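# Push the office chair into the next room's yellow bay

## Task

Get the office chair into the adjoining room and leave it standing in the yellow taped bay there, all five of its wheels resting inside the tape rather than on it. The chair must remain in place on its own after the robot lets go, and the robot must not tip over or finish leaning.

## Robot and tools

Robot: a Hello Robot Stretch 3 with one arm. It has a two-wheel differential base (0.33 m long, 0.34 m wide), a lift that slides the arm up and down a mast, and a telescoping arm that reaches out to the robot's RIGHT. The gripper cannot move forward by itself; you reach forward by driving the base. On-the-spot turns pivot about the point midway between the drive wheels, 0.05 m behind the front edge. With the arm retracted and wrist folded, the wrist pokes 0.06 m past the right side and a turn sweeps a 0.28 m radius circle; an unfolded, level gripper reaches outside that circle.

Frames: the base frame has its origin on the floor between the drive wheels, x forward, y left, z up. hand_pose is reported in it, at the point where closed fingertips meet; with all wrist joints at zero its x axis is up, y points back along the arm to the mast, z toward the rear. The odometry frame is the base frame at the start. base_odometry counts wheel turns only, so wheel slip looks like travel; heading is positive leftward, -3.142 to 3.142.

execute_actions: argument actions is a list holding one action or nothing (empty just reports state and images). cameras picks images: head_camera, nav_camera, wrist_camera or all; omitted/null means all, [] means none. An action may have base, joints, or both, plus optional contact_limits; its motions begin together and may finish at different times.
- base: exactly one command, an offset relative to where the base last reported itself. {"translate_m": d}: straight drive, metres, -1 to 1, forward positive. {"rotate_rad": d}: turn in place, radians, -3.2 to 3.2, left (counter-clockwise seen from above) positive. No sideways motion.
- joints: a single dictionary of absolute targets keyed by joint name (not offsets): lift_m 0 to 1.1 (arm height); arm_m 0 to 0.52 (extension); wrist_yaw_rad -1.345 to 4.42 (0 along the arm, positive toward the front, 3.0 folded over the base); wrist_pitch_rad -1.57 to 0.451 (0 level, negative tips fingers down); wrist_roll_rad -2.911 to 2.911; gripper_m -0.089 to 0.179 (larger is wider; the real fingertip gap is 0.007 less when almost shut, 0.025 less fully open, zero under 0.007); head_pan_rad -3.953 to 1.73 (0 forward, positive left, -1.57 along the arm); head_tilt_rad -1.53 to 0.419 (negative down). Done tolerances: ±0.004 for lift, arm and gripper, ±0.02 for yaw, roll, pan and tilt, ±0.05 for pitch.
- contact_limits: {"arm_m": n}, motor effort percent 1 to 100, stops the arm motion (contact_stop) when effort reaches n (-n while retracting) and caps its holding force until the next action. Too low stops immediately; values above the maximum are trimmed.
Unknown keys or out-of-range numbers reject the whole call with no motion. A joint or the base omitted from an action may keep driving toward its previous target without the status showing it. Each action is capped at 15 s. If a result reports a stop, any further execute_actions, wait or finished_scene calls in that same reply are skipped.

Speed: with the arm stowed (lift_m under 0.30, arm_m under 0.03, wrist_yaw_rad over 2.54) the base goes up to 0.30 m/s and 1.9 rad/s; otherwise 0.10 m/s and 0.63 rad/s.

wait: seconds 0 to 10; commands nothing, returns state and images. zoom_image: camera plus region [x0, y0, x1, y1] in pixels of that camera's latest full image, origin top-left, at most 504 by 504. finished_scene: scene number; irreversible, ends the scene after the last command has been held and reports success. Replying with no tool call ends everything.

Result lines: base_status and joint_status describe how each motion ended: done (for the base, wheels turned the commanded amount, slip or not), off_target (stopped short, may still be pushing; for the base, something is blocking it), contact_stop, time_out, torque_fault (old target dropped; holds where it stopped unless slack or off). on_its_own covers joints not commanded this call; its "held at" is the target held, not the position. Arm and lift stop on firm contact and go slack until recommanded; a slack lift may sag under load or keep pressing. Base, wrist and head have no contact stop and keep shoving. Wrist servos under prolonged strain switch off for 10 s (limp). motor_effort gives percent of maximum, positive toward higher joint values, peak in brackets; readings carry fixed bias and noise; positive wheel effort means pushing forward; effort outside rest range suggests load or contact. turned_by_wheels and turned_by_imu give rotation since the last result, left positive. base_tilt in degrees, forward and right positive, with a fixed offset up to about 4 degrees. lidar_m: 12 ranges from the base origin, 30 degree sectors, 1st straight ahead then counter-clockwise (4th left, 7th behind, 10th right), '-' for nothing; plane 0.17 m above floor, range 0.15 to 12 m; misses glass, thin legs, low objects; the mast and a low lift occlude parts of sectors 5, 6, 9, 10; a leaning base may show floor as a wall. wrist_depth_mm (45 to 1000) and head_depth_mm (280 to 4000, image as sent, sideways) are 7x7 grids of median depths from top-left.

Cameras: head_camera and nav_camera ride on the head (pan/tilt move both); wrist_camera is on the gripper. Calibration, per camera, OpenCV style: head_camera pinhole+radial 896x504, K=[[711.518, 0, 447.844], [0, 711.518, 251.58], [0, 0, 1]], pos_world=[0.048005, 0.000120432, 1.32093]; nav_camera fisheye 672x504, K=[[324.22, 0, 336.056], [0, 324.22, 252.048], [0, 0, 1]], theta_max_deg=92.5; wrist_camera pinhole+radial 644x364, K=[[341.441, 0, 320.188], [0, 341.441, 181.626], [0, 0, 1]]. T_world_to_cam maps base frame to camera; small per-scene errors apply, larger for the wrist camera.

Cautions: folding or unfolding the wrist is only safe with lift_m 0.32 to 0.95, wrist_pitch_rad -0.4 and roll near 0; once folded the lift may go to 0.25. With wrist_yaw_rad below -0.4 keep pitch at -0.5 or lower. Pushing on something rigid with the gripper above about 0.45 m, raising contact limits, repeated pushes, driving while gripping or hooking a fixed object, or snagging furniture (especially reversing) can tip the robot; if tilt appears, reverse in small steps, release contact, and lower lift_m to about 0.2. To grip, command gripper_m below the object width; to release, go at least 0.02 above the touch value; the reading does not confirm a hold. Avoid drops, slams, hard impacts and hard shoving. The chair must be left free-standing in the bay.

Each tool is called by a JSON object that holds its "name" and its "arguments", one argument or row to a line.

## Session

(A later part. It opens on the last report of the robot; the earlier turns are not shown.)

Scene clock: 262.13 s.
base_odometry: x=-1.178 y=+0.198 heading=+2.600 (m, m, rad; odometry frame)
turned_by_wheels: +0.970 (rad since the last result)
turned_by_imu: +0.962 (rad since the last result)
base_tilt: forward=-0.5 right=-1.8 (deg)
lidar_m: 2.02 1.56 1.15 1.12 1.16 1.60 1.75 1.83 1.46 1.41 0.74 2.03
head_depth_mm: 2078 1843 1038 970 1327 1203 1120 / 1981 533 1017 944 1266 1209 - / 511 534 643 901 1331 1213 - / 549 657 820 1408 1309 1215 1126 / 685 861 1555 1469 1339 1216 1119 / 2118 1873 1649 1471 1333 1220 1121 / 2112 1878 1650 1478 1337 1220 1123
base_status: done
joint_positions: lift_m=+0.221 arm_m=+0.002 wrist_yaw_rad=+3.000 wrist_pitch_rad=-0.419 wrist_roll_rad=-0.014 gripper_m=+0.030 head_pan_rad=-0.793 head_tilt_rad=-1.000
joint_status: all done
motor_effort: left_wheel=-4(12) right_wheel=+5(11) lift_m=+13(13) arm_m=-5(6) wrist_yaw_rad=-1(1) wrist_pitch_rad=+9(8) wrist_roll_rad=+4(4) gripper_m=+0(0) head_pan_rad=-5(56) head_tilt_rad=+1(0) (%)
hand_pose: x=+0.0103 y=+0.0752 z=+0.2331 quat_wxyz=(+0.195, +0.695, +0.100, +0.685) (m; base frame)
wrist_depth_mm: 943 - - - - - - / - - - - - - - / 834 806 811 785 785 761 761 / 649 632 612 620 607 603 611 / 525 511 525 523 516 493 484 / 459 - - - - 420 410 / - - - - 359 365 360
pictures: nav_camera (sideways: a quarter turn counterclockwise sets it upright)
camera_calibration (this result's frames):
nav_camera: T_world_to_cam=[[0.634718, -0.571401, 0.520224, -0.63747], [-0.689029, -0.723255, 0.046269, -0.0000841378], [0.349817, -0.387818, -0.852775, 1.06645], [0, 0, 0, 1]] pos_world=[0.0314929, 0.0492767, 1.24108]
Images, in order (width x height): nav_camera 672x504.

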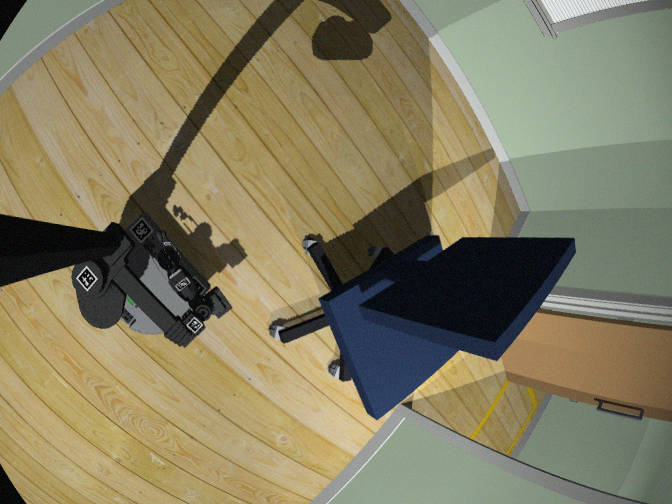

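{"name": "execute_actions", "arguments": {
  "actions": [
    {"base":{"translate_m":0.93}}
  ],
  "cameras": []
}}

{"name": "execute_actions", "arguments": {
  "actions": [
    {"base":{"rotate_rad":-1.59},"joints":{"head_pan_rad":0.0,"head_tilt_rad":-0.6}}
  ],
  "cameras": []
}}

{"name": "execute_actions", "arguments": {
  "actions": [
    {"joints":{"lift_m":0.34,"wrist_pitch_rad":-0.4}}
  ],
  "cameras": ["head_camera","nav_camera"]
}}

Scene clock: 270.97 s.
base_odometry: x=-1.975 y=+0.678 heading=+2.600 (m, m, rad; odometry frame)
turned_by_wheels: +0.000 (rad since the last result)
turned_by_imu: +0.005 (rad since the last result)
base_tilt: forward=-0.6 right=-1.7 (deg)
lidar_m: 1.08 1.13 1.14 1.10 1.15 1.59 2.69 2.00 0.85 1.44 1.48 1.12
head_depth_mm: 1518 1719 1648 1466 1319 1208 1124 / 1636 1814 1635 1463 1321 1213 - / 1728 1863 1644 1473 1325 1215 - / 1552 1773 1647 1471 1332 1224 1127 / 1400 1629 1648 1479 1328 1215 1124 / 1276 1459 1608 1476 1326 1219 1120 / 1168 1323 1515 1491 1338 1216 1126
base_status: done
joint_positions: lift_m=+0.221 arm_m=+0.002 wrist_yaw_rad=+3.000 wrist_pitch_rad=-0.419 wrist_roll_rad=-0.014 gripper_m=+0.030 head_pan_rad=-0.793 head_tilt_rad=-1.000
joint_status: not commanded
motor_effort: left_wheel=-5(10) right_wheel=+5(11) lift_m=+14(13) arm_m=-4(4) wrist_yaw_rad=-1(1) wrist_pitch_rad=+9(8) wrist_roll_rad=+4(4) gripper_m=+1(1) head_pan_rad=-4(5) head_tilt_rad=+0(0) (%)
hand_pose: x=+0.0103 y=+0.0752 z=+0.2331 quat_wxyz=(+0.195, +0.695, +0.100, +0.685) (m; base frame)
wrist_depth_mm: 956 - - - - - - / - - - - - - - / 855 785 804 792 771 764 756 / 646 633 615 607 603 604 590 / 513 521 528 522 509 498 485 / 463 - - - - 420 410 / - - - - 363 364 359
pictures: none
No camera images: the call's "cameras" was empty. Leave "cameras" out to get every camera's image.

Scene clock: 273.17 s.
base_odometry: x=-1.975 y=+0.678 heading=+1.010 (m, m, rad; odometry frame)
turned_by_wheels: -1.590 (rad since the last result)
turned_by_imu: -1.578 (rad since the last result)
base_tilt: forward=-0.6 right=-1.6 (deg)
lidar_m: 1.44 1.48 1.13 1.08 1.12 1.15 1.10 1.14 1.56 2.69 2.03 0.85
head_depth_mm: 3205 3471 2741 2031 1150 916 1192 / 3162 3517 2737 2112 1703 1431 1192 / 3179 3423 2759 2120 1705 1444 1239 / 3186 3447 2830 2144 1725 1447 1248 / 1984 2022 2102 2003 1720 1449 1245 / 1336 1426 1530 1700 1728 1462 1252 / 1188 1330 1483 1687 1738 1458 1259
base_status: done
joint_positions: lift_m=+0.221 arm_m=+0.002 wrist_yaw_rad=+3.000 wrist_pitch_rad=-0.419 wrist_roll_rad=-0.014 gripper_m=+0.030 head_pan_rad=-0.007 head_tilt_rad=-0.606
joint_status: all done
motor_effort: left_wheel=+3(13) right_wheel=-2(7) lift_m=+13(13) arm_m=-4(4) wrist_yaw_rad=-1(0) wrist_pitch_rad=+8(9) wrist_roll_rad=+4(4) gripper_m=+0(0) head_pan_rad=+5(55) head_tilt_rad=+3(33) (%)
hand_pose: x=+0.0103 y=+0.0752 z=+0.2331 quat_wxyz=(+0.195, +0.695, +0.100, +0.685) (m; base frame)
wrist_depth_mm: 910 - - - - - - / - - - - - - - / 851 810 796 791 773 790 750 / 654 630 614 599 607 598 586 / 520 519 526 522 511 490 491 / 460 - - - - 418 416 / - - - - 365 365 361
pictures: none
No camera images: the call's "cameras" was empty. Leave "cameras" out to get every camera's image.

Scene clock: 275.10 s.
base_odometry: x=-1.975 y=+0.678 heading=+1.010 (m, m, rad; odometry frame)
turned_by_wheels: +0.000 (rad since the last result)
turned_by_imu: +0.000 (rad since the last result)
base_tilt: forward=-0.7 right=-1.5 (deg)
lidar_m: 1.44 1.48 1.13 1.08 1.12 1.14 1.10 1.14 1.56 2.69 2.03 0.85
head_depth_mm: 3223 3433 2725 2044 1155 913 1190 / 3222 3496 2767 2118 1711 1442 1189 / 3227 3450 2795 2117 1704 1447 1236 / 3166 3493 2819 2126 1724 1450 1244 / 1969 2025 2084 1984 1725 1449 1245 / 1325 1428 1534 1709 1734 1458 1249 / 1192 1334 1479 1685 1737 1458 1259
base_status: not commanded
joint_positions: lift_m=+0.339 arm_m=+0.002 wrist_yaw_rad=+3.000 wrist_pitch_rad=-0.419 wrist_roll_rad=-0.014 gripper_m=+0.030 head_pan_rad=-0.007 head_tilt_rad=-0.606
joint_status: all done
motor_effort: left_wheel=+3(3) right_wheel=-2(2) lift_m=+48(50) arm_m=-4(3) wrist_yaw_rad=+0(0) wrist_pitch_rad=+8(9) wrist_roll_rad=+4(4) gripper_m=+1(0) head_pan_rad=+5(5) head_tilt_rad=+4(3) (%)
hand_pose: x=+0.0103 y=+0.0752 z=+0.3517 quat_wxyz=(+0.195, +0.695, +0.100, +0.685) (m; base frame)
wrist_depth_mm: 937 - - - - - - / - - - - - - - / - - - - - - - / 861 850 835 798 827 791 794 / 694 686 684 682 678 660 647 / 582 573 - 569 - 558 551 / 505 510 - - 489 483 473
pictures: head_camera (sideways: a quarter turn clockwise sets it upright), nav_camera (sideways: a quarter turn counterclockwise sets it upright)
camera_calibration (this result's frames):
head_camera: T_world_to_cam=[[-0.618949, 0.0457144, -0.7841, 1.04574], [0.0258322, 0.99895, 0.0378492, -0.0497083], [0.785006, 0.00317174, -0.61948, 0.760929], [0, 0, 0, 1]] pos_world=[0.051208, -0.000562665, 1.29322]
nav_camera: T_world_to_cam=[[0.587292, 0.0470362, 0.808007, -1.01219], [0.0044268, -0.998482, 0.0549067, -0.0155859], [0.809363, -0.0286694, -0.586609, 0.717504], [0, 0, 0, 1]] pos_world=[0.0137977, 0.0526176, 1.2396]
Images, in order (width x height): head_camera 896x504, nav_camera 672x504.

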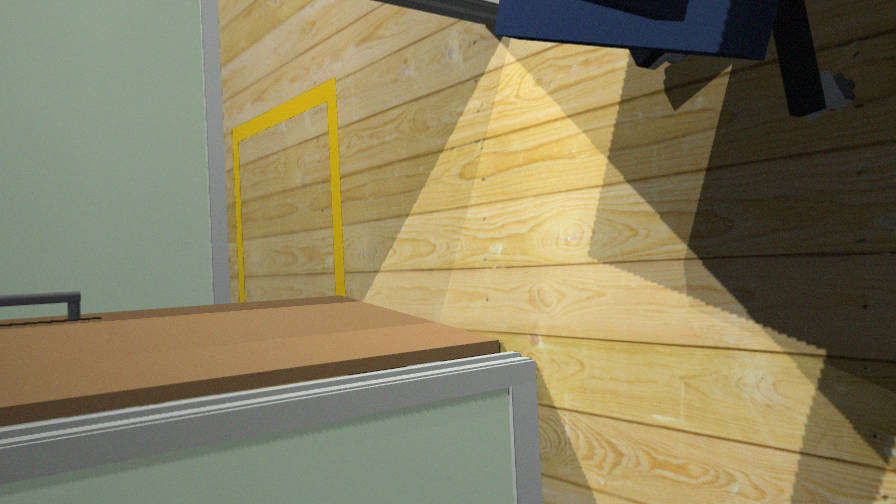

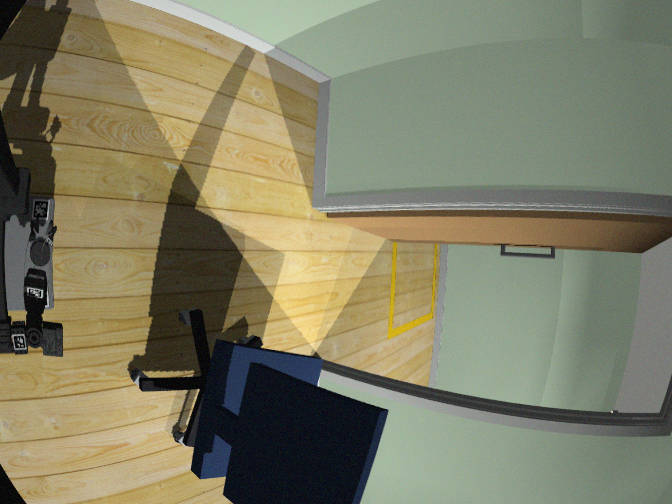

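{"name": "execute_actions", "arguments": {
  "actions": [
    {"joints":{"wrist_yaw_rad":1.57,"gripper_m":0.17,"head_pan_rad":-0.7,"head_tilt_rad":-0.9}}
  ],
  "cameras": []
}}

{"name": "execute_actions", "arguments": {
  "actions": [
    {"joints":{"wrist_pitch_rad":0.0,"arm_m":0.40,"lift_m":0.15}}
  ],
  "cameras": ["head_camera","wrist_camera"]
}}

Scene clock: 284.97 s.
base_odometry: x=-1.975 y=+0.678 heading=+1.010 (m, m, rad; odometry frame)
turned_by_wheels: +0.000 (rad since the last result)
turned_by_imu: +0.000 (rad since the last result)
base_tilt: forward=-0.5 right=-1.7 (deg)
lidar_m: 1.44 1.48 1.12 1.08 1.12 1.14 1.10 1.14 1.56 2.69 2.03 0.85
head_depth_mm: 662 759 1745 1569 1392 1253 1132 / 645 719 873 1483 1402 1247 1142 / 1779 681 820 1047 1344 1261 1146 / 1689 648 772 1000 1377 1251 1129 / 1603 619 730 971 1359 1252 1139 / 1496 592 758 1507 1409 1252 1140 / 1428 2041 1847 1592 1406 1266 1136
base_status: not commanded
joint_positions: lift_m=+0.339 arm_m=+0.002 wrist_yaw_rad=+1.572 wrist_pitch_rad=-0.419 wrist_roll_rad=-0.014 gripper_m=+0.170 head_pan_rad=-0.693 head_tilt_rad=-0.888
joint_status: all done
motor_effort: left_wheel=+4(3) right_wheel=-2(2) lift_m=+47(48) arm_m=-5(5) wrist_yaw_rad=-2(2) wrist_pitch_rad=+8(9) wrist_roll_rad=+4(4) gripper_m=+1(92) head_pan_rad=-5(57) head_tilt_rad=-7(30) (%)
hand_pose: x=+0.2029 y=-0.1467 z=+0.3517 quat_wxyz=(+0.596, +0.591, -0.380, +0.389) (m; base frame)
wrist_depth_mm: - - - - - - 520 / - - - - - - - / - - - - - 758 937 / 848 827 820 813 656 655 641 / 696 696 678 681 659 663 625 / 586 - 560 569 570 556 546 / 513 483 490 488 488 486 461
pictures: none
No camera images: the call's "cameras" was empty. Leave "cameras" out to get every camera's image.

Scene clock: 289.10 s.
base_odometry: x=-1.975 y=+0.678 heading=+1.010 (m, m, rad; odometry frame)
turned_by_wheels: +0.000 (rad since the last result)
turned_by_imu: +0.000 (rad since the last result)
base_tilt: forward=-0.5 right=-1.6 (deg)
lidar_m: 1.44 1.48 1.13 1.08 1.12 1.15 1.10 1.14 1.56 2.69 2.03 0.85
head_depth_mm: 663 758 1746 1576 1392 1235 1125 / 645 719 870 1477 1396 1250 1130 / 632 679 818 1045 1351 1259 1130 / 1689 651 774 1005 1380 1247 1133 / 1582 617 730 976 1354 1259 1134 / 1490 591 757 1522 1419 1257 1134 / 1435 2031 1831 1602 1413 1261 1136
base_status: not commanded
joint_positions: lift_m=+0.151 arm_m=+0.400 wrist_yaw_rad=+1.570 wrist_pitch_rad=-0.023 wrist_roll_rad=-0.014 gripper_m=+0.170 head_pan_rad=-0.693 head_tilt_rad=-0.889
joint_status: all done
motor_effort: left_wheel=+3(4) right_wheel=-2(2) lift_m=+12(44) arm_m=+3(4) wrist_yaw_rad=+0(1) wrist_pitch_rad=+10(10) wrist_roll_rad=+3(4) gripper_m=+0(0) head_pan_rad=-5(5) head_tilt_rad=-6(8) (%)
hand_pose: x=+0.2343 y=-0.5448 z=+0.2596 quat_wxyz=(+0.510, +0.502, -0.491, +0.497) (m; base frame)
wrist_depth_mm: - 396 364 337 344 - - / - - - 547 - - - / - - - - - - - / - - - - - - - / 954 - 615 587 728 890 856 / 653 - 637 564 591 493 647 / 502 478 488 449 481 461 438
pictures: head_camera (sideways: a quarter turn clockwise sets it upright), wrist_camera
camera_calibration (this result's frames):
head_camera: T_world_to_cam=[[-0.599473, 0.551408, -0.580157, 0.779855], [0.660183, 0.750461, 0.0311092, -0.0447903], [0.452538, -0.36436, -0.813911, 1.01582], [0, 0, 0, 1]] pos_world=[0.0373742, -0.0262805, 1.28062]
wrist_camera: T_world_to_cam=[[0.0462385, -0.998883, 0.00977053, -0.543691], [-0.194809, -0.0186101, -0.980665, 0.325233], [0.979751, 0.0434411, -0.195452, 0.00781812], [0, 0, 0, 1]] pos_world=[0.080838, -0.53737, 0.325785]
Images, in order (width x height): head_camera 896x504, wrist_camera 644x364.

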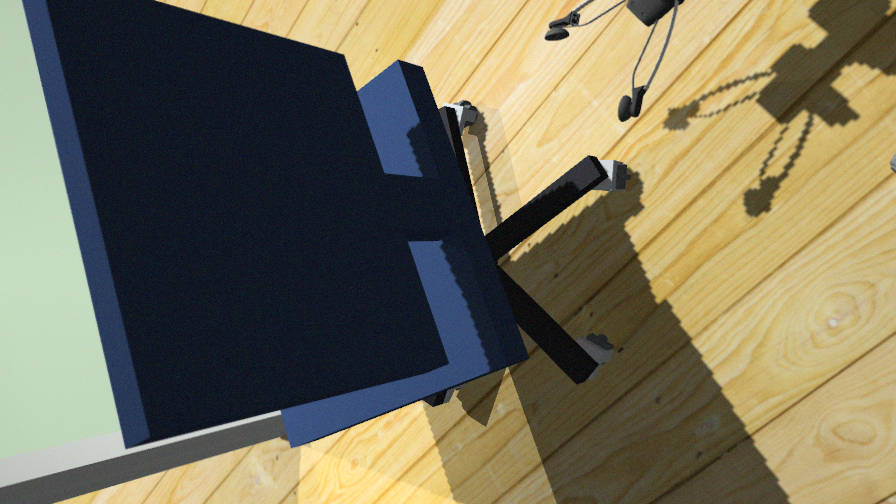

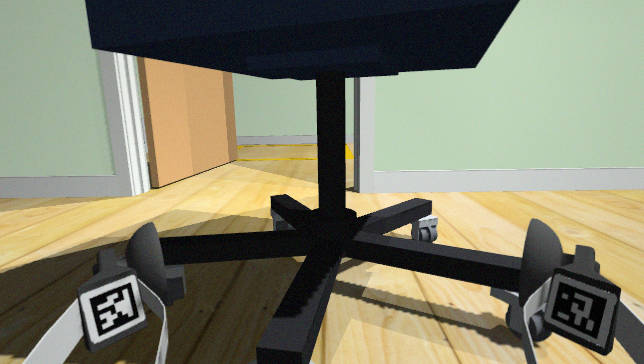

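{"name": "execute_actions", "arguments": {
  "actions": [
    {"base":{"translate_m":0.36}}
  ],
  "cameras": ["wrist_camera"]
}}

Scene clock: 296.90 s.
base_odometry: x=-1.783 y=+0.983 heading=+1.010 (m, m, rad; odometry frame)
turned_by_wheels: +0.000 (rad since the last result)
turned_by_imu: +0.001 (rad since the last result)
base_tilt: forward=-0.6 right=-1.7 (deg)
lidar_m: 1.08 1.09 1.12 1.09 1.12 1.52 1.46 1.52 2.07 2.69 0.61 1.25
head_depth_mm: 1781 2063 1839 440 631 1156 1134 / 1603 1901 1830 457 570 1192 1125 / 1451 1694 1824 1005 886 1151 1139 / 1321 1533 1762 1007 1334 1254 1133 / 1206 1381 1638 1560 1409 1252 1134 / 1181 2015 1811 1604 1404 1264 1136 / 2695 2189 1840 1595 1407 1260 1147
base_status: done
joint_positions: lift_m=+0.151 arm_m=+0.400 wrist_yaw_rad=+1.570 wrist_pitch_rad=-0.023 wrist_roll_rad=-0.014 gripper_m=+0.170 head_pan_rad=-0.693 head_tilt_rad=-0.889
joint_status: not commanded
motor_effort: left_wheel=+3(8) right_wheel=-2(3) lift_m=+12(12) arm_m=+3(3) wrist_yaw_rad=+0(0) wrist_pitch_rad=+10(10) wrist_roll_rad=+4(4) gripper_m=+0(0) head_pan_rad=-5(5) head_tilt_rad=-6(7) (%)
hand_pose: x=+0.2343 y=-0.5448 z=+0.2596 quat_wxyz=(+0.510, +0.502, -0.491, +0.497) (m; base frame)
wrist_depth_mm: 894 325 253 200 262 346 357 / 951 - - 206 939 905 912 / - - - 213 927 956 946 / - - - 221 946 959 964 / 936 - 887 229 889 882 862 / 663 - 581 236 633 450 648 / 498 474 492 244 343 455 437
pictures: wrist_camera
camera_calibration (this result's frames):
wrist_camera: T_world_to_cam=[[0.0462388, -0.998883, 0.00977062, -0.543691], [-0.194809, -0.0186102, -0.980665, 0.325233], [0.979751, 0.0434413, -0.195452, 0.00781824], [0, 0, 0, 1]] pos_world=[0.080838, -0.53737, 0.325785]
Images, in order (width x height): wrist_camera 644x364.

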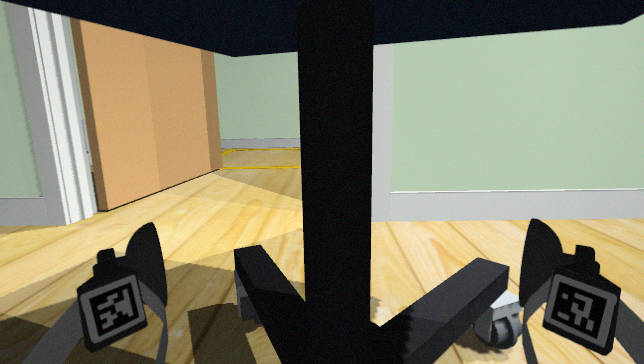

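{"name": "execute_actions", "arguments": {
  "actions": [
    {"base":{"translate_m":0.088},"joints":{"arm_m":0.396}}
  ],
  "cameras": []
}}

{"name": "execute_actions", "arguments": {
  "actions": [
    {"joints":{"gripper_m":0.015,"head_pan_rad":-0.9,"head_tilt_rad":-1.2}}
  ],
  "cameras": ["wrist_camera"]
}}

{"name": "execute_actions", "arguments": {
  "actions": [
    {"joints":{"arm_m":0.30}}
  ]
}}

Scene clock: 304.80 s.
base_odometry: x=-1.736 y=+1.057 heading=+1.010 (m, m, rad; odometry frame)
turned_by_wheels: +0.000 (rad since the last result)
turned_by_imu: +0.000 (rad since the last result)
base_tilt: forward=-0.6 right=-1.8 (deg)
lidar_m: 1.01 1.00 1.12 1.08 1.13 1.53 1.55 1.61 2.20 2.69 0.57 1.18
head_depth_mm: 1630 1996 1810 1000 517 627 1126 / 1465 1755 1822 1004 883 793 1126 / 1320 1554 1769 1006 901 1209 1112 / 1210 1402 1661 1501 1329 1253 1132 / 1105 1282 1560 1595 1403 1251 1132 / 2420 2137 1857 1595 1415 1250 1140 / 2684 2177 1844 1605 1408 1260 1142
base_status: done
joint_positions: lift_m=+0.151 arm_m=+0.396 wrist_yaw_rad=+1.570 wrist_pitch_rad=-0.023 wrist_roll_rad=-0.014 gripper_m=+0.170 head_pan_rad=-0.693 head_tilt_rad=-0.889
joint_status: all done
motor_effort: left_wheel=+3(8) right_wheel=-2(3) lift_m=+13(12) arm_m=-5(5) wrist_yaw_rad=+0(0) wrist_pitch_rad=+10(10) wrist_roll_rad=+4(4) gripper_m=+0(0) head_pan_rad=-5(5) head_tilt_rad=-5(6) (%)
hand_pose: x=+0.2343 y=-0.5417 z=+0.2596 quat_wxyz=(+0.510, +0.502, -0.491, +0.497) (m; base frame)
wrist_depth_mm: 931 - 330 117 212 796 800 / 942 - - 121 858 833 829 / 962 - - 125 859 853 860 / 923 - - 128 881 875 871 / 927 - 897 133 757 854 870 / 638 - 608 137 565 619 653 / 492 477 414 142 466 339 439
pictures: none
No camera images: the call's "cameras" was empty. Leave "cameras" out to get every camera's image.

Scene clock: 306.83 s.
base_odometry: x=-1.736 y=+1.057 heading=+1.011 (m, m, rad; odometry frame)
turned_by_wheels: +0.000 (rad since the last result)
turned_by_imu: +0.001 (rad since the last result)
base_tilt: forward=-0.5 right=-1.8 (deg)
lidar_m: 1.01 1.00 1.12 1.08 1.12 1.54 1.55 1.61 2.21 2.69 0.57 1.18
head_depth_mm: 1652 355 479 1190 1244 1183 1122 / 1666 973 477 710 1251 - - / 1657 970 905 844 1260 - - / 1640 973 902 1310 1247 1204 - / 1576 1538 939 1344 1260 1186 1117 / 1410 1534 1440 1350 1269 1189 1124 / 1292 1529 1444 1347 1263 1195 1124
base_status: not commanded
joint_positions: lift_m=+0.151 arm_m=+0.396 wrist_yaw_rad=+1.558 wrist_pitch_rad=-0.023 wrist_roll_rad=-0.013 gripper_m=+0.016 head_pan_rad=-0.893 head_tilt_rad=-1.185
joint_status: all done
motor_effort: left_wheel=+9(9) right_wheel=-13(13) lift_m=+13(13) arm_m=-4(4) wrist_yaw_rad=+8(7) wrist_pitch_rad=+10(10) wrist_roll_rad=+3(4) gripper_m=-19(98) head_pan_rad=-5(30) head_tilt_rad=-7(34) (%)
hand_pose: x=+0.2342 y=-0.5446 z=+0.2596 quat_wxyz=(+0.512, +0.499, -0.494, +0.494) (m; base frame)
wrist_depth_mm: 958 - 332 116 277 795 819 / 931 - - 119 831 855 837 / 936 - - 123 835 847 853 / 946 - - 127 930 911 874 / 919 918 928 131 806 866 824 / 652 654 636 136 140 620 612 / 499 492 351 141 442 348 478
pictures: wrist_camera
camera_calibration (this result's frames):
wrist_camera: T_world_to_cam=[[0.0349515, -0.999346, 0.00932379, -0.540951], [-0.195002, -0.0159696, -0.980673, 0.326704], [0.98018, 0.0324578, -0.195432, 0.00173733], [0, 0, 0, 1]] pos_world=[0.0809118, -0.535436, 0.325773]
Images, in order (width x height): wrist_camera 644x364.

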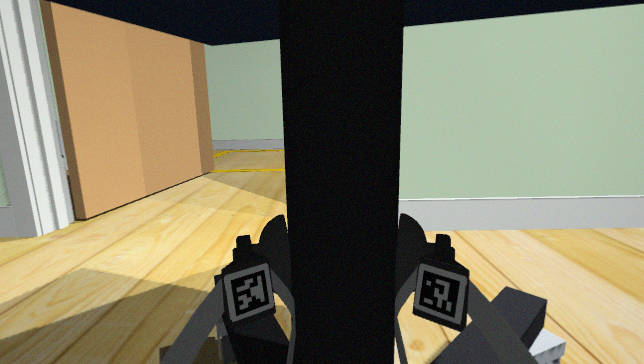

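Scene clock: 308.80 s.
base_odometry: x=-1.736 y=+1.057 heading=+1.010 (m, m, rad; odometry frame)
turned_by_wheels: -0.001 (rad since the last result)
turned_by_imu: -0.002 (rad since the last result)
base_tilt: forward=-0.6 right=-1.7 (deg)
lidar_m: 1.01 1.00 1.12 1.08 1.12 1.54 1.55 1.61 2.20 2.69 0.50 1.17
head_depth_mm: 1655 351 412 734 1240 1181 1122 / 1663 968 349 615 1247 - - / 1657 970 361 526 1246 - - / 1643 975 909 854 1227 1205 - / 1576 1539 908 1319 1257 1188 1115 / 1409 1527 1411 1345 1261 1188 1123 / 1286 1525 1450 1350 1258 1188 1127
base_status: not commanded
joint_positions: lift_m=+0.151 arm_m=+0.301 wrist_yaw_rad=+1.488 wrist_pitch_rad=-0.023 wrist_roll_rad=-0.011 gripper_m=+0.016 head_pan_rad=-0.893 head_tilt_rad=-1.185
joint_status: all done
on_its_own: wrist_yaw_rad is at rest, and its effort (+53) is outside its rest range (-12 to +12)
motor_effort: left_wheel=-9(15) right_wheel=+9(16) lift_m=+13(13) arm_m=-10(12) wrist_yaw_rad=+53(73) wrist_pitch_rad=+10(10) wrist_roll_rad=+2(3) gripper_m=-25(30) head_pan_rad=-5(5) head_tilt_rad=-9(9) (%)
hand_pose: x=+0.2334 y=-0.4673 z=+0.2596 quat_wxyz=(+0.529, +0.482, -0.512, +0.475) (m; base frame)
wrist_depth_mm: 861 - 328 119 120 849 865 / 909 - - 123 124 875 909 / 912 - - 127 128 902 934 / 940 - - 132 134 906 961 / 867 941 936 133 133 856 856 / 652 646 636 136 135 625 621 / 499 498 349 145 222 325 478
pictures: head_camera (sideways: a quarter turn clockwise sets it upright), nav_camera (sideways: a quarter turn counterclockwise sets it upright), wrist_camera
camera_calibration (this result's frames):
head_camera: T_world_to_cam=[[-0.562087, 0.763907, -0.317025, 0.436884], [0.801011, 0.598267, 0.021395, -0.0329924], [0.206009, -0.241915, -0.948176, 1.19178], [0, 0, 0, 1]] pos_world=[0.0264763, -0.0256918, 1.26923]
nav_camera: T_world_to_cam=[[0.625403, -0.695013, 0.354722, -0.421843], [-0.752746, -0.657115, 0.0396534, 0.00892765], [0.205534, -0.291815, -0.93413, 1.17303], [0, 0, 0, 1]] pos_world=[0.0294439, 0.0549892, 1.24505]
wrist_camera: T_world_to_cam=[[-0.0358381, -0.999332, 0.00714138, -0.446585], [-0.195466, 0.0000014891, -0.98071, 0.335342], [0.980055, -0.0365427, -0.195335, -0.0321645], [0, 0, 0, 1]] pos_world=[0.0810661, -0.447463, 0.325779]
Images, in order (width x height): head_camera 896x504, nav_camera 672x504, wrist_camera 644x364.

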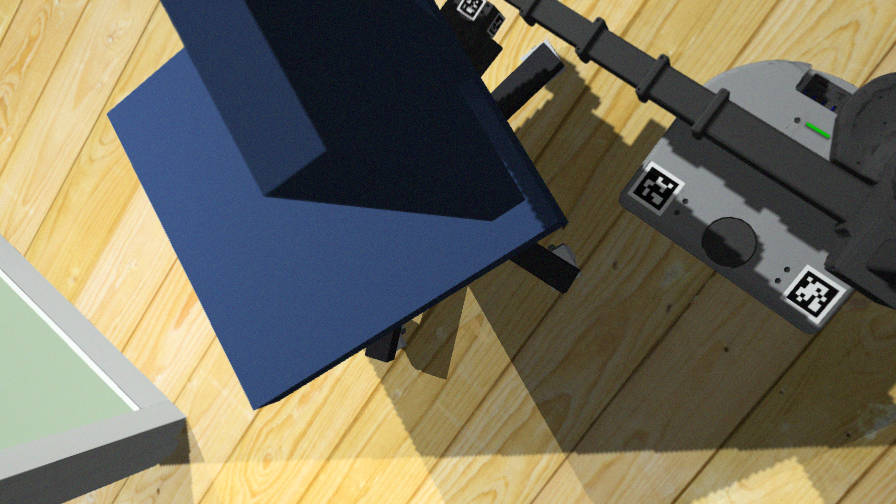

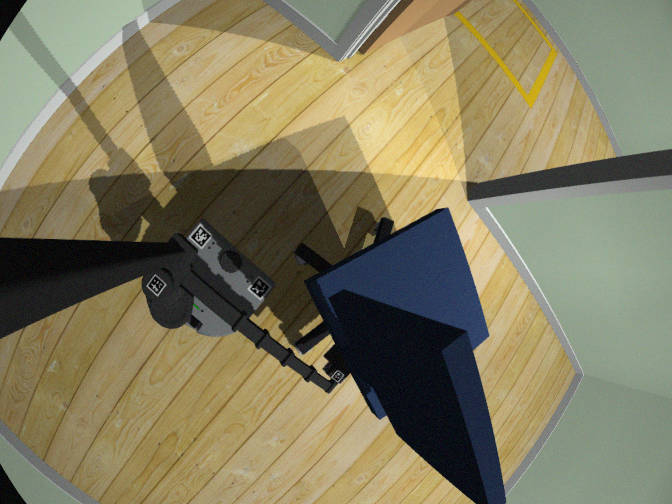

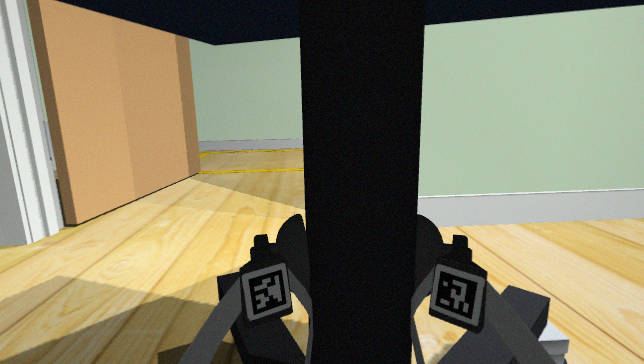

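Works, but loads the wrist yaw. Relieve it, then move diagonally (forward + retract) to reduce side load.

{"name": "execute_actions", "arguments": {
  "actions": [
    {"joints":{"wrist_yaw_rad":1.47}}
  ],
  "cameras": []
}}

Scene clock: 311.37 s.
base_odometry: x=-1.736 y=+1.057 heading=+1.010 (m, m, rad; odometry frame)
turned_by_wheels: +0.000 (rad since the last result)
turned_by_imu: +0.000 (rad since the last result)
base_tilt: forward=-0.5 right=-1.6 (deg)
lidar_m: 1.01 1.00 1.13 1.08 1.12 1.54 1.56 1.61 2.20 2.69 0.51 1.18
head_depth_mm: 1651 351 413 714 1240 1188 1120 / 1661 971 349 615 1256 - - / 1669 971 363 528 1242 - - / 1652 970 904 853 1228 1198 - / 1585 1547 913 1316 1260 1183 1120 / 1401 1536 1414 1341 1264 1190 1122 / 1286 1536 1445 1346 1257 1193 1124
base_status: not commanded
joint_positions: lift_m=+0.151 arm_m=+0.301 wrist_yaw_rad=+1.450 wrist_pitch_rad=-0.023 wrist_roll_rad=-0.011 gripper_m=+0.016 head_pan_rad=-0.893 head_tilt_rad=-1.185
joint_status: all done
on_its_own: wrist_yaw_rad is at rest, and its effort (+13) is outside its rest range (-12 to +12)
motor_effort: left_wheel=-2(2) right_wheel=+3(3) lift_m=+13(13) arm_m=-6(6) wrist_yaw_rad=+13(12) wrist_pitch_rad=+10(10) wrist_roll_rad=+2(2) gripper_m=-19(20) head_pan_rad=-5(4) head_tilt_rad=-9(9) (%)
hand_pose: x=+0.2324 y=-0.4763 z=+0.2595 quat_wxyz=(+0.538, +0.472, -0.520, +0.466) (m; base frame)
wrist_depth_mm: 921 322 329 115 212 867 888 / 981 - - 119 850 888 928 / 955 - - 123 901 919 953 / 934 - - 127 907 951 - / 877 928 - 131 146 849 844 / 661 653 644 135 138 615 613 / 502 495 342 140 311 358 483
pictures: none
No camera images: the call's "cameras" was empty. Leave "cameras" out to get every camera's image.

{"name": "execute_actions", "arguments": {
  "actions": [
    {"base":{"translate_m":0.17},"joints":{"arm_m":0.19,"wrist_yaw_rad":1.55}}
  ],
  "cameras": []
}}

Scene clock: 322.20 s.
base_odometry: x=-1.646 y=+1.201 heading=+1.009 (m, m, rad; odometry frame)
turned_by_wheels: -0.001 (rad since the last result)
turned_by_imu: -0.001 (rad since the last result)
base_tilt: forward=-0.6 right=-1.7 (deg)
lidar_m: 0.95 0.84 1.12 1.08 1.13 1.53 1.72 1.79 2.44 2.69 0.38 1.04
head_depth_mm: 1654 1525 900 315 1248 1185 1121 / 1659 1539 902 306 1151 - - / 1640 981 903 845 296 - - / 1527 1541 904 847 775 1186 - / 1316 1498 907 846 1232 1189 1114 / 1164 1501 907 864 1261 1186 1127 / 1635 1553 1432 1335 1259 1190 1122
base_status: done
joint_positions: lift_m=+0.151 arm_m=+0.190 wrist_yaw_rad=+1.548 wrist_pitch_rad=-0.025 wrist_roll_rad=-0.011 gripper_m=+0.016 head_pan_rad=-0.893 head_tilt_rad=-1.185
joint_status: all done
on_its_own: right_wheel is at rest, and its effort (+24) is outside its rest range (-18 to +18)
motor_effort: left_wheel=-9(34) right_wheel=+24(55) lift_m=+13(13) arm_m=-4(11) wrist_yaw_rad=+1(72) wrist_pitch_rad=+11(11) wrist_roll_rad=+2(2) gripper_m=-16(28) head_pan_rad=-5(5) head_tilt_rad=-7(8) (%)
hand_pose: x=+0.2341 y=-0.3413 z=+0.2591 quat_wxyz=(+0.515, +0.498, -0.496, +0.491) (m; base frame)
wrist_depth_mm: 714 326 331 105 281 655 668 / 733 968 - 109 - 682 691 / 729 960 - 112 761 706 708 / 732 965 - 116 - 726 720 / 729 858 - 120 805 738 744 / 645 647 691 124 128 617 617 / 494 494 332 129 323 379 474
pictures: none
No camera images: the call's "cameras" was empty. Leave "cameras" out to get every camera's image.

{"name": "execute_actions", "arguments": {
  "actions": [
    {"base":{"translate_m":0.16},"joints":{"arm_m":0.095,"wrist_yaw_rad":1.57,"head_pan_rad":-0.4,"head_tilt_rad":-1.1}}
  ]
}}

Scene clock: 327.40 s.
base_odometry: x=-1.561 y=+1.336 heading=+1.009 (m, m, rad; odometry frame)
turned_by_wheels: -0.001 (rad since the last result)
turned_by_imu: +0.000 (rad since the last result)
base_tilt: forward=-0.4 right=-1.8 (deg)
lidar_m: 0.83 0.69 0.91 1.08 1.12 1.54 1.88 1.96 2.66 2.54 0.29 0.94
head_depth_mm: 971 1121 1367 876 809 772 1095 / 1841 1637 1432 877 810 768 - / 1849 1668 1516 882 812 770 - / 1855 1683 1512 880 813 765 - / 1859 1674 1510 891 831 1190 - / 1856 1671 1527 1397 1292 1202 1118 / 1877 1680 1533 1404 1291 1203 1117
base_status: done
joint_positions: lift_m=+0.151 arm_m=+0.095 wrist_yaw_rad=+1.568 wrist_pitch_rad=-0.029 wrist_roll_rad=-0.009 gripper_m=+0.016 head_pan_rad=-0.407 head_tilt_rad=-1.100
joint_status: all done
on_its_own: right_wheel is at rest, and its effort (+19) is outside its rest range (-18 to +18)
motor_effort: left_wheel=-3(16) right_wheel=+19(42) lift_m=+13(13) arm_m=-4(12) wrist_yaw_rad=+1(73) wrist_pitch_rad=+13(13) wrist_roll_rad=+0(2) gripper_m=-18(29) head_pan_rad=+5(50) head_tilt_rad=+0(13) (%)
hand_pose: x=+0.2341 y=-0.2411 z=+0.2581 quat_wxyz=(+0.510, +0.504, -0.491, +0.494) (m; base frame)
wrist_depth_mm: 578 647 333 95 287 - 519 / 591 780 - 98 - - 524 / 594 768 - 101 - - 538 / 600 759 - 105 - - 565 / 603 772 999 109 120 797 573 / 596 638 651 112 115 617 577 / 494 498 331 116 296 351 464
pictures: head_camera (sideways: a quarter turn clockwise sets it upright), nav_camera (sideways: a quarter turn counterclockwise sets it upright), wrist_camera
camera_calibration (this result's frames):
head_camera: T_world_to_cam=[[-0.825728, 0.401074, -0.396628, 0.542167], [0.427263, 0.903797, 0.024422, -0.0346558], [0.368267, -0.149299, -0.917654, 1.15116], [0, 0, 0, 1]] pos_world=[0.0385563, -0.0142606, 1.27225]
nav_camera: T_world_to_cam=[[0.846653, -0.309337, 0.433, -0.525145], [-0.36214, -0.931137, 0.0428908, 0.00232553], [0.389914, -0.19312, -0.900373, 1.12806], [0, 0, 0, 1]] pos_world=[0.00561041, 0.05757, 1.24296]
wrist_camera: T_world_to_cam=[[0.0447652, -0.998986, 0.00476891, -0.238615], [-0.200545, -0.0136629, -0.979589, 0.331623], [0.978661, 0.0428951, -0.200953, -0.0039557], [0, 0, 0, 1]] pos_world=[0.0810581, -0.233672, 0.325197]
Images, in order (width x height): head_camera 896x504, nav_camera 672x504, wrist_camera 644x364.

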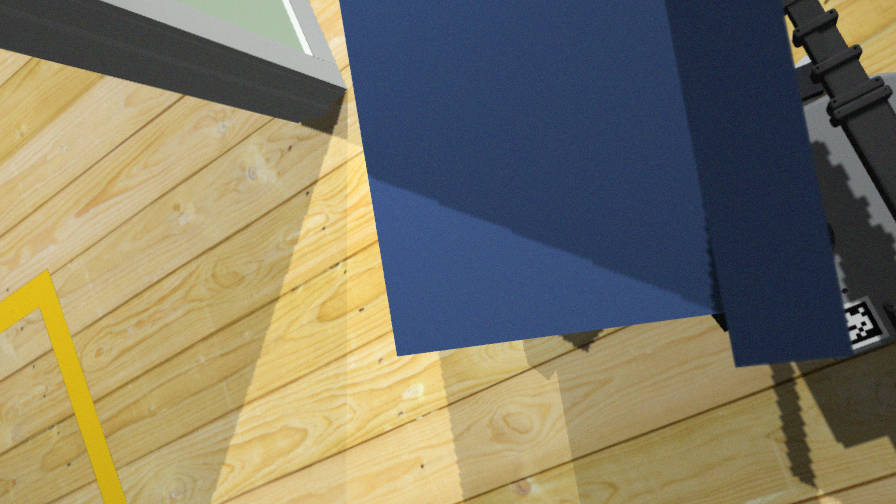

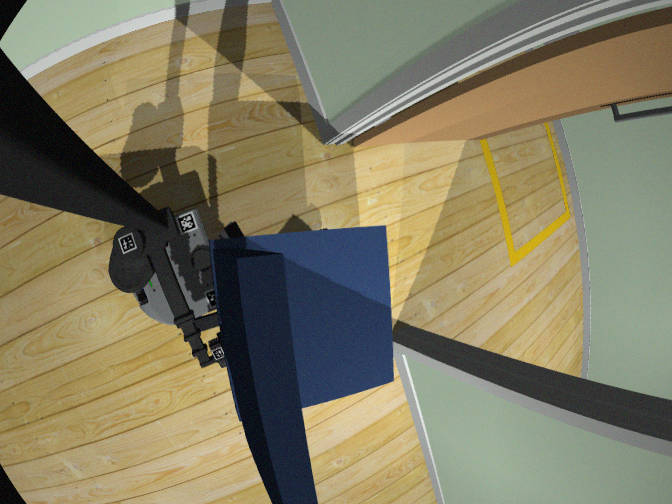

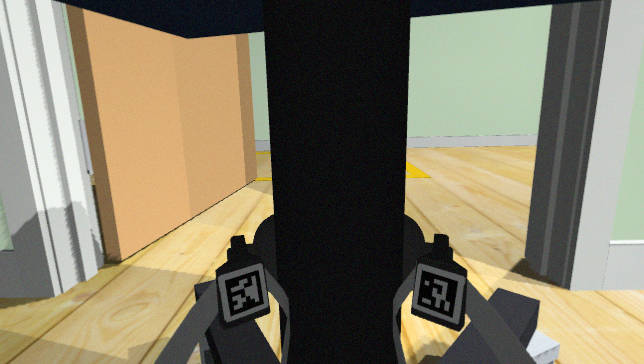

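{"name": "execute_actions", "arguments": {
  "actions": [
    {"joints":{"gripper_m":0.08}}
  ],
  "cameras": []
}}

{"name": "execute_actions", "arguments": {
  "actions": [
    {"base":{"translate_m":-0.03}}
  ],
  "cameras": []
}}

{"name": "execute_actions", "arguments": {
  "actions": [
    {"joints":{"gripper_m":0.0}}
  ],
  "cameras": []
}}

{"name": "execute_actions", "arguments": {
  "actions": [
    {"base":{"translate_m":0.4}}
  ]
}}

Scene clock: 337.00 s.
base_odometry: x=-1.561 y=+1.336 heading=+1.009 (m, m, rad; odometry frame)
turned_by_wheels: +0.001 (rad since the last result)
turned_by_imu: +0.001 (rad since the last result)
base_tilt: forward=-0.6 right=-1.7 (deg)
lidar_m: 0.83 0.68 0.91 1.08 1.12 1.54 1.88 1.95 2.67 2.54 0.29 0.94
head_depth_mm: 974 1125 1358 875 812 769 1089 / 1843 1641 1442 878 809 769 - / 1841 1666 1514 877 811 769 - / 1841 1662 1524 878 811 766 - / 1856 1670 1524 894 832 1184 - / 1868 1679 1517 1395 1290 1195 1112 / 1857 1675 1536 1401 1286 1198 1122
base_status: not commanded
joint_positions: lift_m=+0.151 arm_m=+0.095 wrist_yaw_rad=+1.568 wrist_pitch_rad=-0.024 wrist_roll_rad=-0.009 gripper_m=+0.080 head_pan_rad=-0.407 head_tilt_rad=-1.100
joint_status: all done
motor_effort: left_wheel=+1(3) right_wheel=+0(18) lift_m=+13(13) arm_m=-4(4) wrist_yaw_rad=+1(1) wrist_pitch_rad=+10(13) wrist_roll_rad=+1(0) gripper_m=+0(88) head_pan_rad=+5(5) head_tilt_rad=-1(0) (%)
hand_pose: x=+0.2342 y=-0.2410 z=+0.2593 quat_wxyz=(+0.509, +0.503, -0.492, +0.496) (m; base frame)
wrist_depth_mm: 578 324 324 94 277 - 508 / 593 755 - 97 - - 519 / 598 767 - 100 - - 530 / 600 770 - 104 - - 553 / 594 770 - 107 117 799 575 / 606 630 - 111 121 616 579 / 501 503 353 115 297 324 472
pictures: none
No camera images: the call's "cameras" was empty. Leave "cameras" out to get every camera's image.

Scene clock: 338.17 s.
base_odometry: x=-1.577 y=+1.311 heading=+1.009 (m, m, rad; odometry frame)
turned_by_wheels: +0.000 (rad since the last result)
turned_by_imu: +0.000 (rad since the last result)
base_tilt: forward=-0.6 right=-1.7 (deg)
lidar_m: 0.84 0.71 0.96 1.09 1.13 1.54 1.86 1.92 2.63 2.66 0.31 0.31
head_depth_mm: 980 1160 1351 877 806 282 1095 / 1852 1595 1378 876 813 297 - / 1856 1671 1510 877 812 283 - / 1852 1666 1516 881 812 284 - / 1862 1666 1528 878 828 284 1138 / 1853 1666 1520 1395 1284 1195 1122 / 1852 1674 1536 1397 1293 1196 1119
base_status: done
joint_positions: lift_m=+0.151 arm_m=+0.095 wrist_yaw_rad=+1.568 wrist_pitch_rad=-0.023 wrist_roll_rad=-0.009 gripper_m=+0.080 head_pan_rad=-0.407 head_tilt_rad=-1.100
joint_status: not commanded
motor_effort: left_wheel=+2(3) right_wheel=+0(4) lift_m=+13(12) arm_m=-4(4) wrist_yaw_rad=+1(1) wrist_pitch_rad=+10(11) wrist_roll_rad=+1(0) gripper_m=+1(0) head_pan_rad=+5(5) head_tilt_rad=+1(0) (%)
hand_pose: x=+0.2343 y=-0.2410 z=+0.2594 quat_wxyz=(+0.509, +0.503, -0.492, +0.496) (m; base frame)
wrist_depth_mm: 582 321 325 122 306 - 536 / 602 769 - 126 - - 553 / 604 769 - 131 - - 568 / 615 780 - 134 - - 597 / 621 780 - 139 802 814 603 / 619 642 - 144 555 609 614 / 507 490 349 149 449 331 475
pictures: none
No camera images: the call's "cameras" was empty. Leave "cameras" out to get every camera's image.

Scene clock: 339.47 s.
base_odometry: x=-1.576 y=+1.311 heading=+1.009 (m, m, rad; odometry frame)
turned_by_wheels: +0.000 (rad since the last result)
turned_by_imu: +0.000 (rad since the last result)
base_tilt: forward=-0.4 right=-1.7 (deg)
lidar_m: 0.84 0.71 0.96 1.08 1.12 1.54 1.86 1.92 2.62 2.65 0.31 0.31
head_depth_mm: 984 1162 1352 878 812 283 1092 / 1844 1599 1377 879 809 307 - / 1831 1674 1521 879 810 284 - / 1850 1668 1524 877 811 284 - / 1851 1668 1517 882 831 284 1142 / 1847 1684 1520 1391 1290 1194 1119 / 1868 1669 1522 1399 1302 1201 1119
base_status: not commanded
joint_positions: lift_m=+0.151 arm_m=+0.095 wrist_yaw_rad=+1.570 wrist_pitch_rad=-0.023 wrist_roll_rad=-0.009 gripper_m=+0.001 head_pan_rad=-0.407 head_tilt_rad=-1.100
joint_status: all done
motor_effort: left_wheel=+2(2) right_wheel=-4(4) lift_m=+13(13) arm_m=-5(5) wrist_yaw_rad=+0(1) wrist_pitch_rad=+10(10) wrist_roll_rad=+0(1) gripper_m=-23(99) head_pan_rad=+5(4) head_tilt_rad=+0(0) (%)
hand_pose: x=+0.2343 y=-0.2408 z=+0.2594 quat_wxyz=(+0.509, +0.503, -0.492, +0.496) (m; base frame)
wrist_depth_mm: 582 320 326 122 309 - 529 / 598 774 - 126 - - 547 / 594 777 - 131 - - 569 / 611 776 - 134 - - 585 / 630 791 910 138 899 814 599 / 627 648 636 144 - 613 608 / 506 492 350 149 327 378 473
pictures: none
No camera images: the call's "cameras" was empty. Leave "cameras" out to get every camera's image.

Scene clock: 344.50 s.
base_odometry: x=-1.363 y=+1.649 heading=+1.009 (m, m, rad; odometry frame)
turned_by_wheels: +0.000 (rad since the last result)
turned_by_imu: +0.001 (rad since the last result)
base_tilt: forward=-0.6 right=-1.8 (deg)
lidar_m: 0.70 0.38 0.37 1.06 1.13 1.54 2.26 2.34 2.79 1.05 0.29 0.28
head_depth_mm: 1846 1662 1509 875 811 772 1091 / 1850 1664 1512 877 810 771 - / 1851 1679 1506 879 813 767 - / 1860 1661 1517 880 814 762 - / 1840 1671 1519 882 812 772 - / 1865 1676 1519 1340 1276 1197 1119 / 1871 1676 1519 1400 1252 1166 1120
base_status: done
joint_positions: lift_m=+0.151 arm_m=+0.095 wrist_yaw_rad=+1.721 wrist_pitch_rad=-0.023 wrist_roll_rad=-0.009 gripper_m=+0.001 head_pan_rad=-0.407 head_tilt_rad=-1.100
joint_status: not commanded
on_its_own: wrist_yaw_rad is held at +1.694, not at your +1.570, by its stall guard, which is still easing
motor_effort: left_wheel=+0(9) right_wheel=+15(39) lift_m=+13(13) arm_m=-2(5) wrist_yaw_rad=-18(30) wrist_pitch_rad=+10(10) wrist_roll_rad=+0(0) gripper_m=-25(27) head_pan_rad=+5(5) head_tilt_rad=+1(0) (%)
hand_pose: x=+0.2314 y=-0.2019 z=+0.2594 quat_wxyz=(+0.470, +0.539, -0.452, +0.533) (m; base frame)
wrist_depth_mm: 426 319 291 120 342 - - / 442 573 806 124 - - - / 442 569 851 128 - - - / 441 574 834 131 - - - / 454 588 793 137 876 866 861 / 445 572 637 141 - 626 611 / 460 502 349 146 439 367 472
pictures: head_camera (sideways: a quarter turn clockwise sets it upright), nav_camera (sideways: a quarter turn counterclockwise sets it upright), wrist_camera
camera_calibration (this result's frames):
head_camera: T_world_to_cam=[[-0.825772, 0.400893, -0.396719, 0.542286], [0.42708, 0.903884, 0.0244254, -0.0346591], [0.36838, -0.149261, -0.917615, 1.15111], [0, 0, 0, 1]] pos_world=[0.0385618, -0.0142553, 1.27225]
nav_camera: T_world_to_cam=[[0.846676, -0.30915, 0.433089, -0.525261], [-0.361957, -0.931207, 0.0428944, 0.00231974], [0.390035, -0.193077, -0.90033, 1.128], [0, 0, 0, 1]] pos_world=[0.00560425, 0.0575676, 1.24296]
wrist_camera: T_world_to_cam=[[0.195898, -0.980612, 0.00497097, -0.230713], [-0.190912, -0.0431098, -0.98066, 0.325074], [0.961861, 0.19116, -0.195655, 0.0297294], [0, 0, 0, 1]] pos_world=[0.078661, -0.217909, 0.325751]
Images, in order (width x height): head_camera 896x504, nav_camera 672x504, wrist_camera 644x364.

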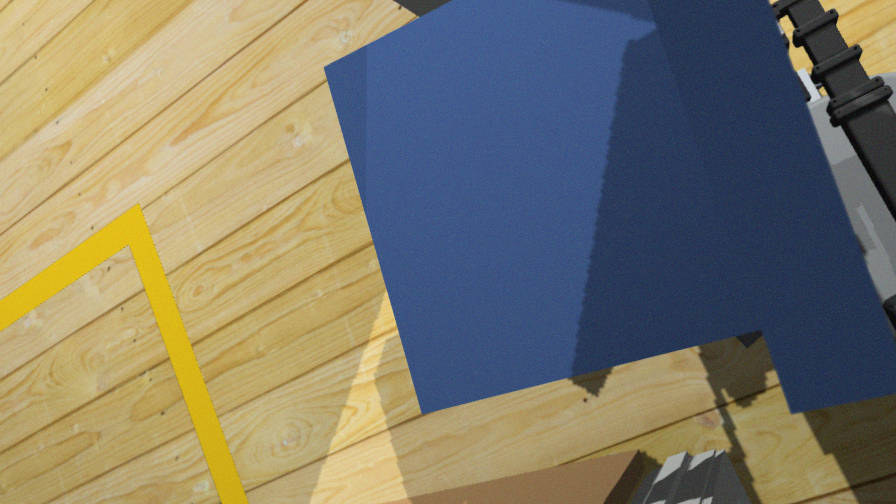

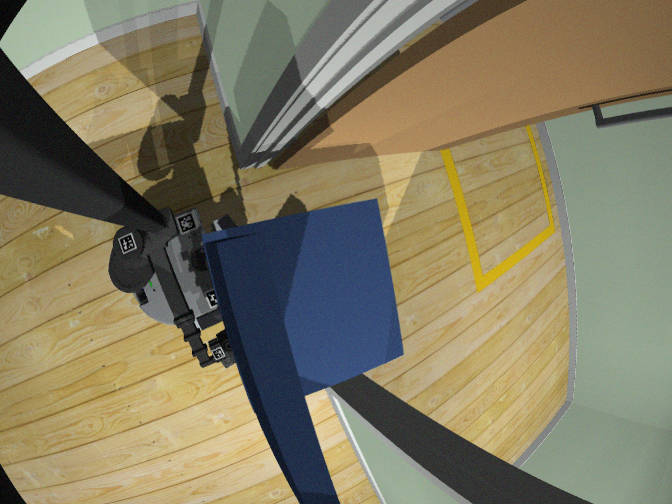

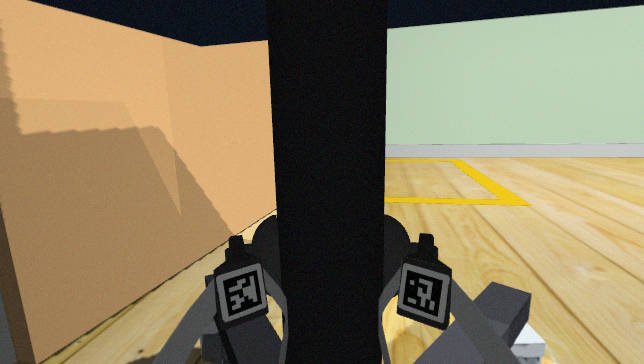

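{"name": "execute_actions", "arguments": {
  "actions": [
    {"base":{"rotate_rad":-0.07},"joints":{"arm_m":0.06,"wrist_yaw_rad":1.57}}
  ],
  "cameras": []
}}

{"name": "execute_actions", "arguments": {
  "actions": [
    {"base":{"translate_m":0.35},"joints":{"wrist_yaw_rad":1.55}}
  ]
}}

Scene clock: 351.97 s.
base_odometry: x=-1.363 y=+1.649 heading=+0.939 (m, m, rad; odometry frame)
turned_by_wheels: -0.070 (rad since the last result)
turned_by_imu: -0.069 (rad since the last result)
base_tilt: forward=-0.5 right=-1.7 (deg)
lidar_m: 0.84 0.40 0.37 0.85 1.11 1.45 2.26 2.30 2.84 1.44 0.72 0.29
head_depth_mm: 1840 1669 1504 876 810 282 1102 / 1841 1659 1520 879 813 774 - / 1843 1660 1524 881 810 769 - / 1848 1671 1511 880 813 762 - / 1843 1670 1519 880 814 769 - / 1876 1681 1525 892 1260 1199 1120 / 1874 1689 1514 1398 1274 1162 1119
base_status: done
joint_positions: lift_m=+0.151 arm_m=+0.060 wrist_yaw_rad=+1.593 wrist_pitch_rad=-0.023 wrist_roll_rad=-0.009 gripper_m=+0.001 head_pan_rad=-0.407 head_tilt_rad=-1.100
joint_status: wrist_yaw_rad off_target (ended at +1.593, target +1.570); the others done
on_its_own: wrist_yaw_rad is at rest, and its effort (-15) is outside its rest range (-12 to +12)
motor_effort: left_wheel=+6(18) right_wheel=+9(22) lift_m=+13(13) arm_m=-5(5) wrist_yaw_rad=-15(54) wrist_pitch_rad=+10(10) wrist_roll_rad=+0(0) gripper_m=-22(28) head_pan_rad=+5(5) head_tilt_rad=+0(0) (%)
hand_pose: x=+0.2342 y=-0.1997 z=+0.2596 quat_wxyz=(+0.503, +0.509, -0.486, +0.502) (m; base frame)
wrist_depth_mm: 470 316 322 129 233 351 - / 509 708 - 132 - - - / 506 701 - 136 - - - / 511 698 - 141 - - - / 508 704 924 144 873 879 856 / 512 606 694 149 - 627 607 / 476 479 336 156 332 475 474
pictures: none
No camera images: the call's "cameras" was empty. Leave "cameras" out to get every camera's image.

Scene clock: 356.50 s.
base_odometry: x=-1.157 y=+1.931 heading=+0.938 (m, m, rad; odometry frame)
turned_by_wheels: +0.000 (rad since the last result)
turned_by_imu: +0.001 (rad since the last result)
base_tilt: forward=-0.5 right=-1.6 (deg)
lidar_m: 0.78 0.33 0.25 0.24 0.29 1.48 2.61 2.66 2.83 0.63 0.32 0.32
head_depth_mm: 1843 1663 1515 878 811 283 1096 / 1844 1665 1519 881 811 283 - / 1847 1662 1516 876 811 282 - / 1847 1663 1506 882 814 775 - / 1859 1663 1516 890 843 1186 1141 / 1849 1679 1529 1397 1294 1193 1095 / 1858 1677 1534 1398 1264 981 793
base_status: done
joint_positions: lift_m=+0.151 arm_m=+0.060 wrist_yaw_rad=+1.402 wrist_pitch_rad=-0.023 wrist_roll_rad=-0.009 gripper_m=+0.001 head_pan_rad=-0.407 head_tilt_rad=-1.100
joint_status: wrist_yaw_rad off_target (ended at +1.402, target +1.550)
on_its_own: wrist_yaw_rad is held at +1.416, not at your +1.550, by its stall guard, which is not easing now
motor_effort: left_wheel=-3(10) right_wheel=+18(27) lift_m=+13(13) arm_m=-4(4) wrist_yaw_rad=+9(34) wrist_pitch_rad=+10(10) wrist_roll_rad=+1(1) gripper_m=-24(27) head_pan_rad=+5(5) head_tilt_rad=+0(1) (%)
hand_pose: x=+0.2306 y=-0.2482 z=+0.2596 quat_wxyz=(+0.548, +0.460, -0.532, +0.452) (m; base frame)
wrist_depth_mm: 593 322 327 125 232 347 - / 650 - - 129 - - - / 640 - - 134 - - - / 640 - - 138 - - - / 628 923 925 142 771 878 868 / 612 643 660 146 152 615 610 / 505 458 357 152 321 476 474
pictures: head_camera (sideways: a quarter turn clockwise sets it upright), nav_camera (sideways: a quarter turn counterclockwise sets it upright), wrist_camera
camera_calibration (this result's frames):
head_camera: T_world_to_cam=[[-0.825753, 0.400859, -0.396793, 0.542381], [0.427055, 0.903896, 0.0244281, -0.0346626], [0.368451, -0.14928, -0.917583, 1.15106], [0, 0, 0, 1]] pos_world=[0.0385644, -0.0142554, 1.27226]
nav_camera: T_world_to_cam=[[0.846652, -0.309115, 0.433161, -0.525355], [-0.361936, -0.931215, 0.0428973, 0.00231585], [0.390106, -0.193096, -0.900295, 1.12796], [0, 0, 0, 1]] pos_world=[0.00560708, 0.0575657, 1.24296]
wrist_camera: T_world_to_cam=[[-0.121222, -0.992613, 0.00506337, -0.205826], [-0.19431, 0.018727, -0.980761, 0.339202], [0.973421, -0.119874, -0.195145, -0.0406647], [0, 0, 0, 1]] pos_world=[0.0805438, -0.215532, 0.325783]
Images, in order (width x height): head_camera 896x504, nav_camera 672x504, wrist_camera 644x364.

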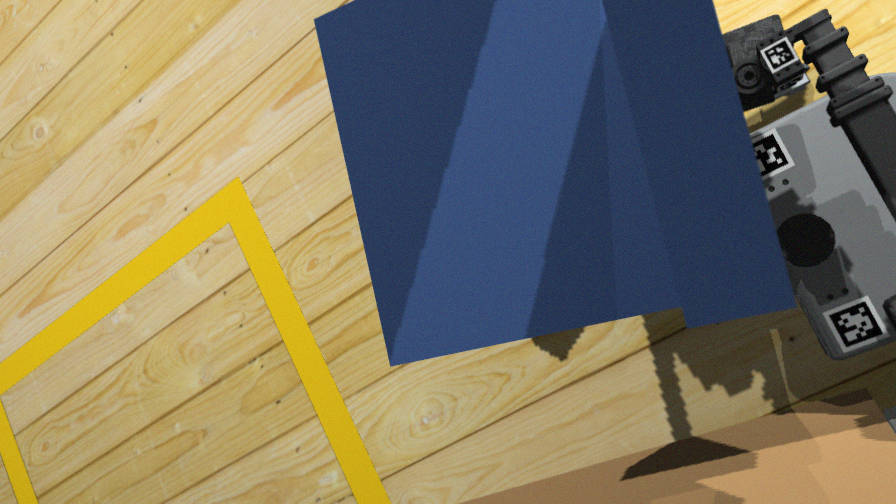

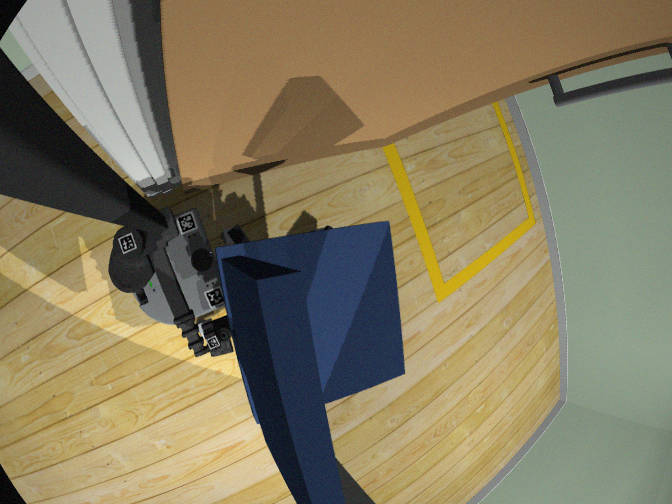

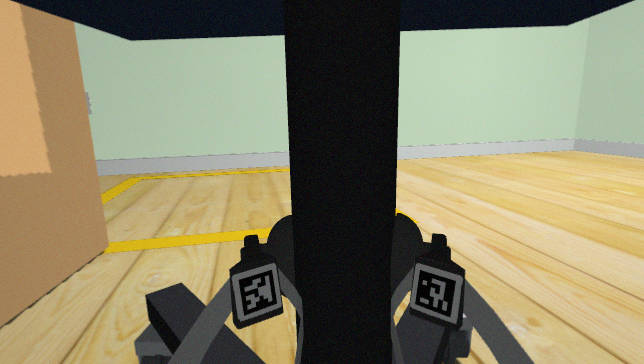

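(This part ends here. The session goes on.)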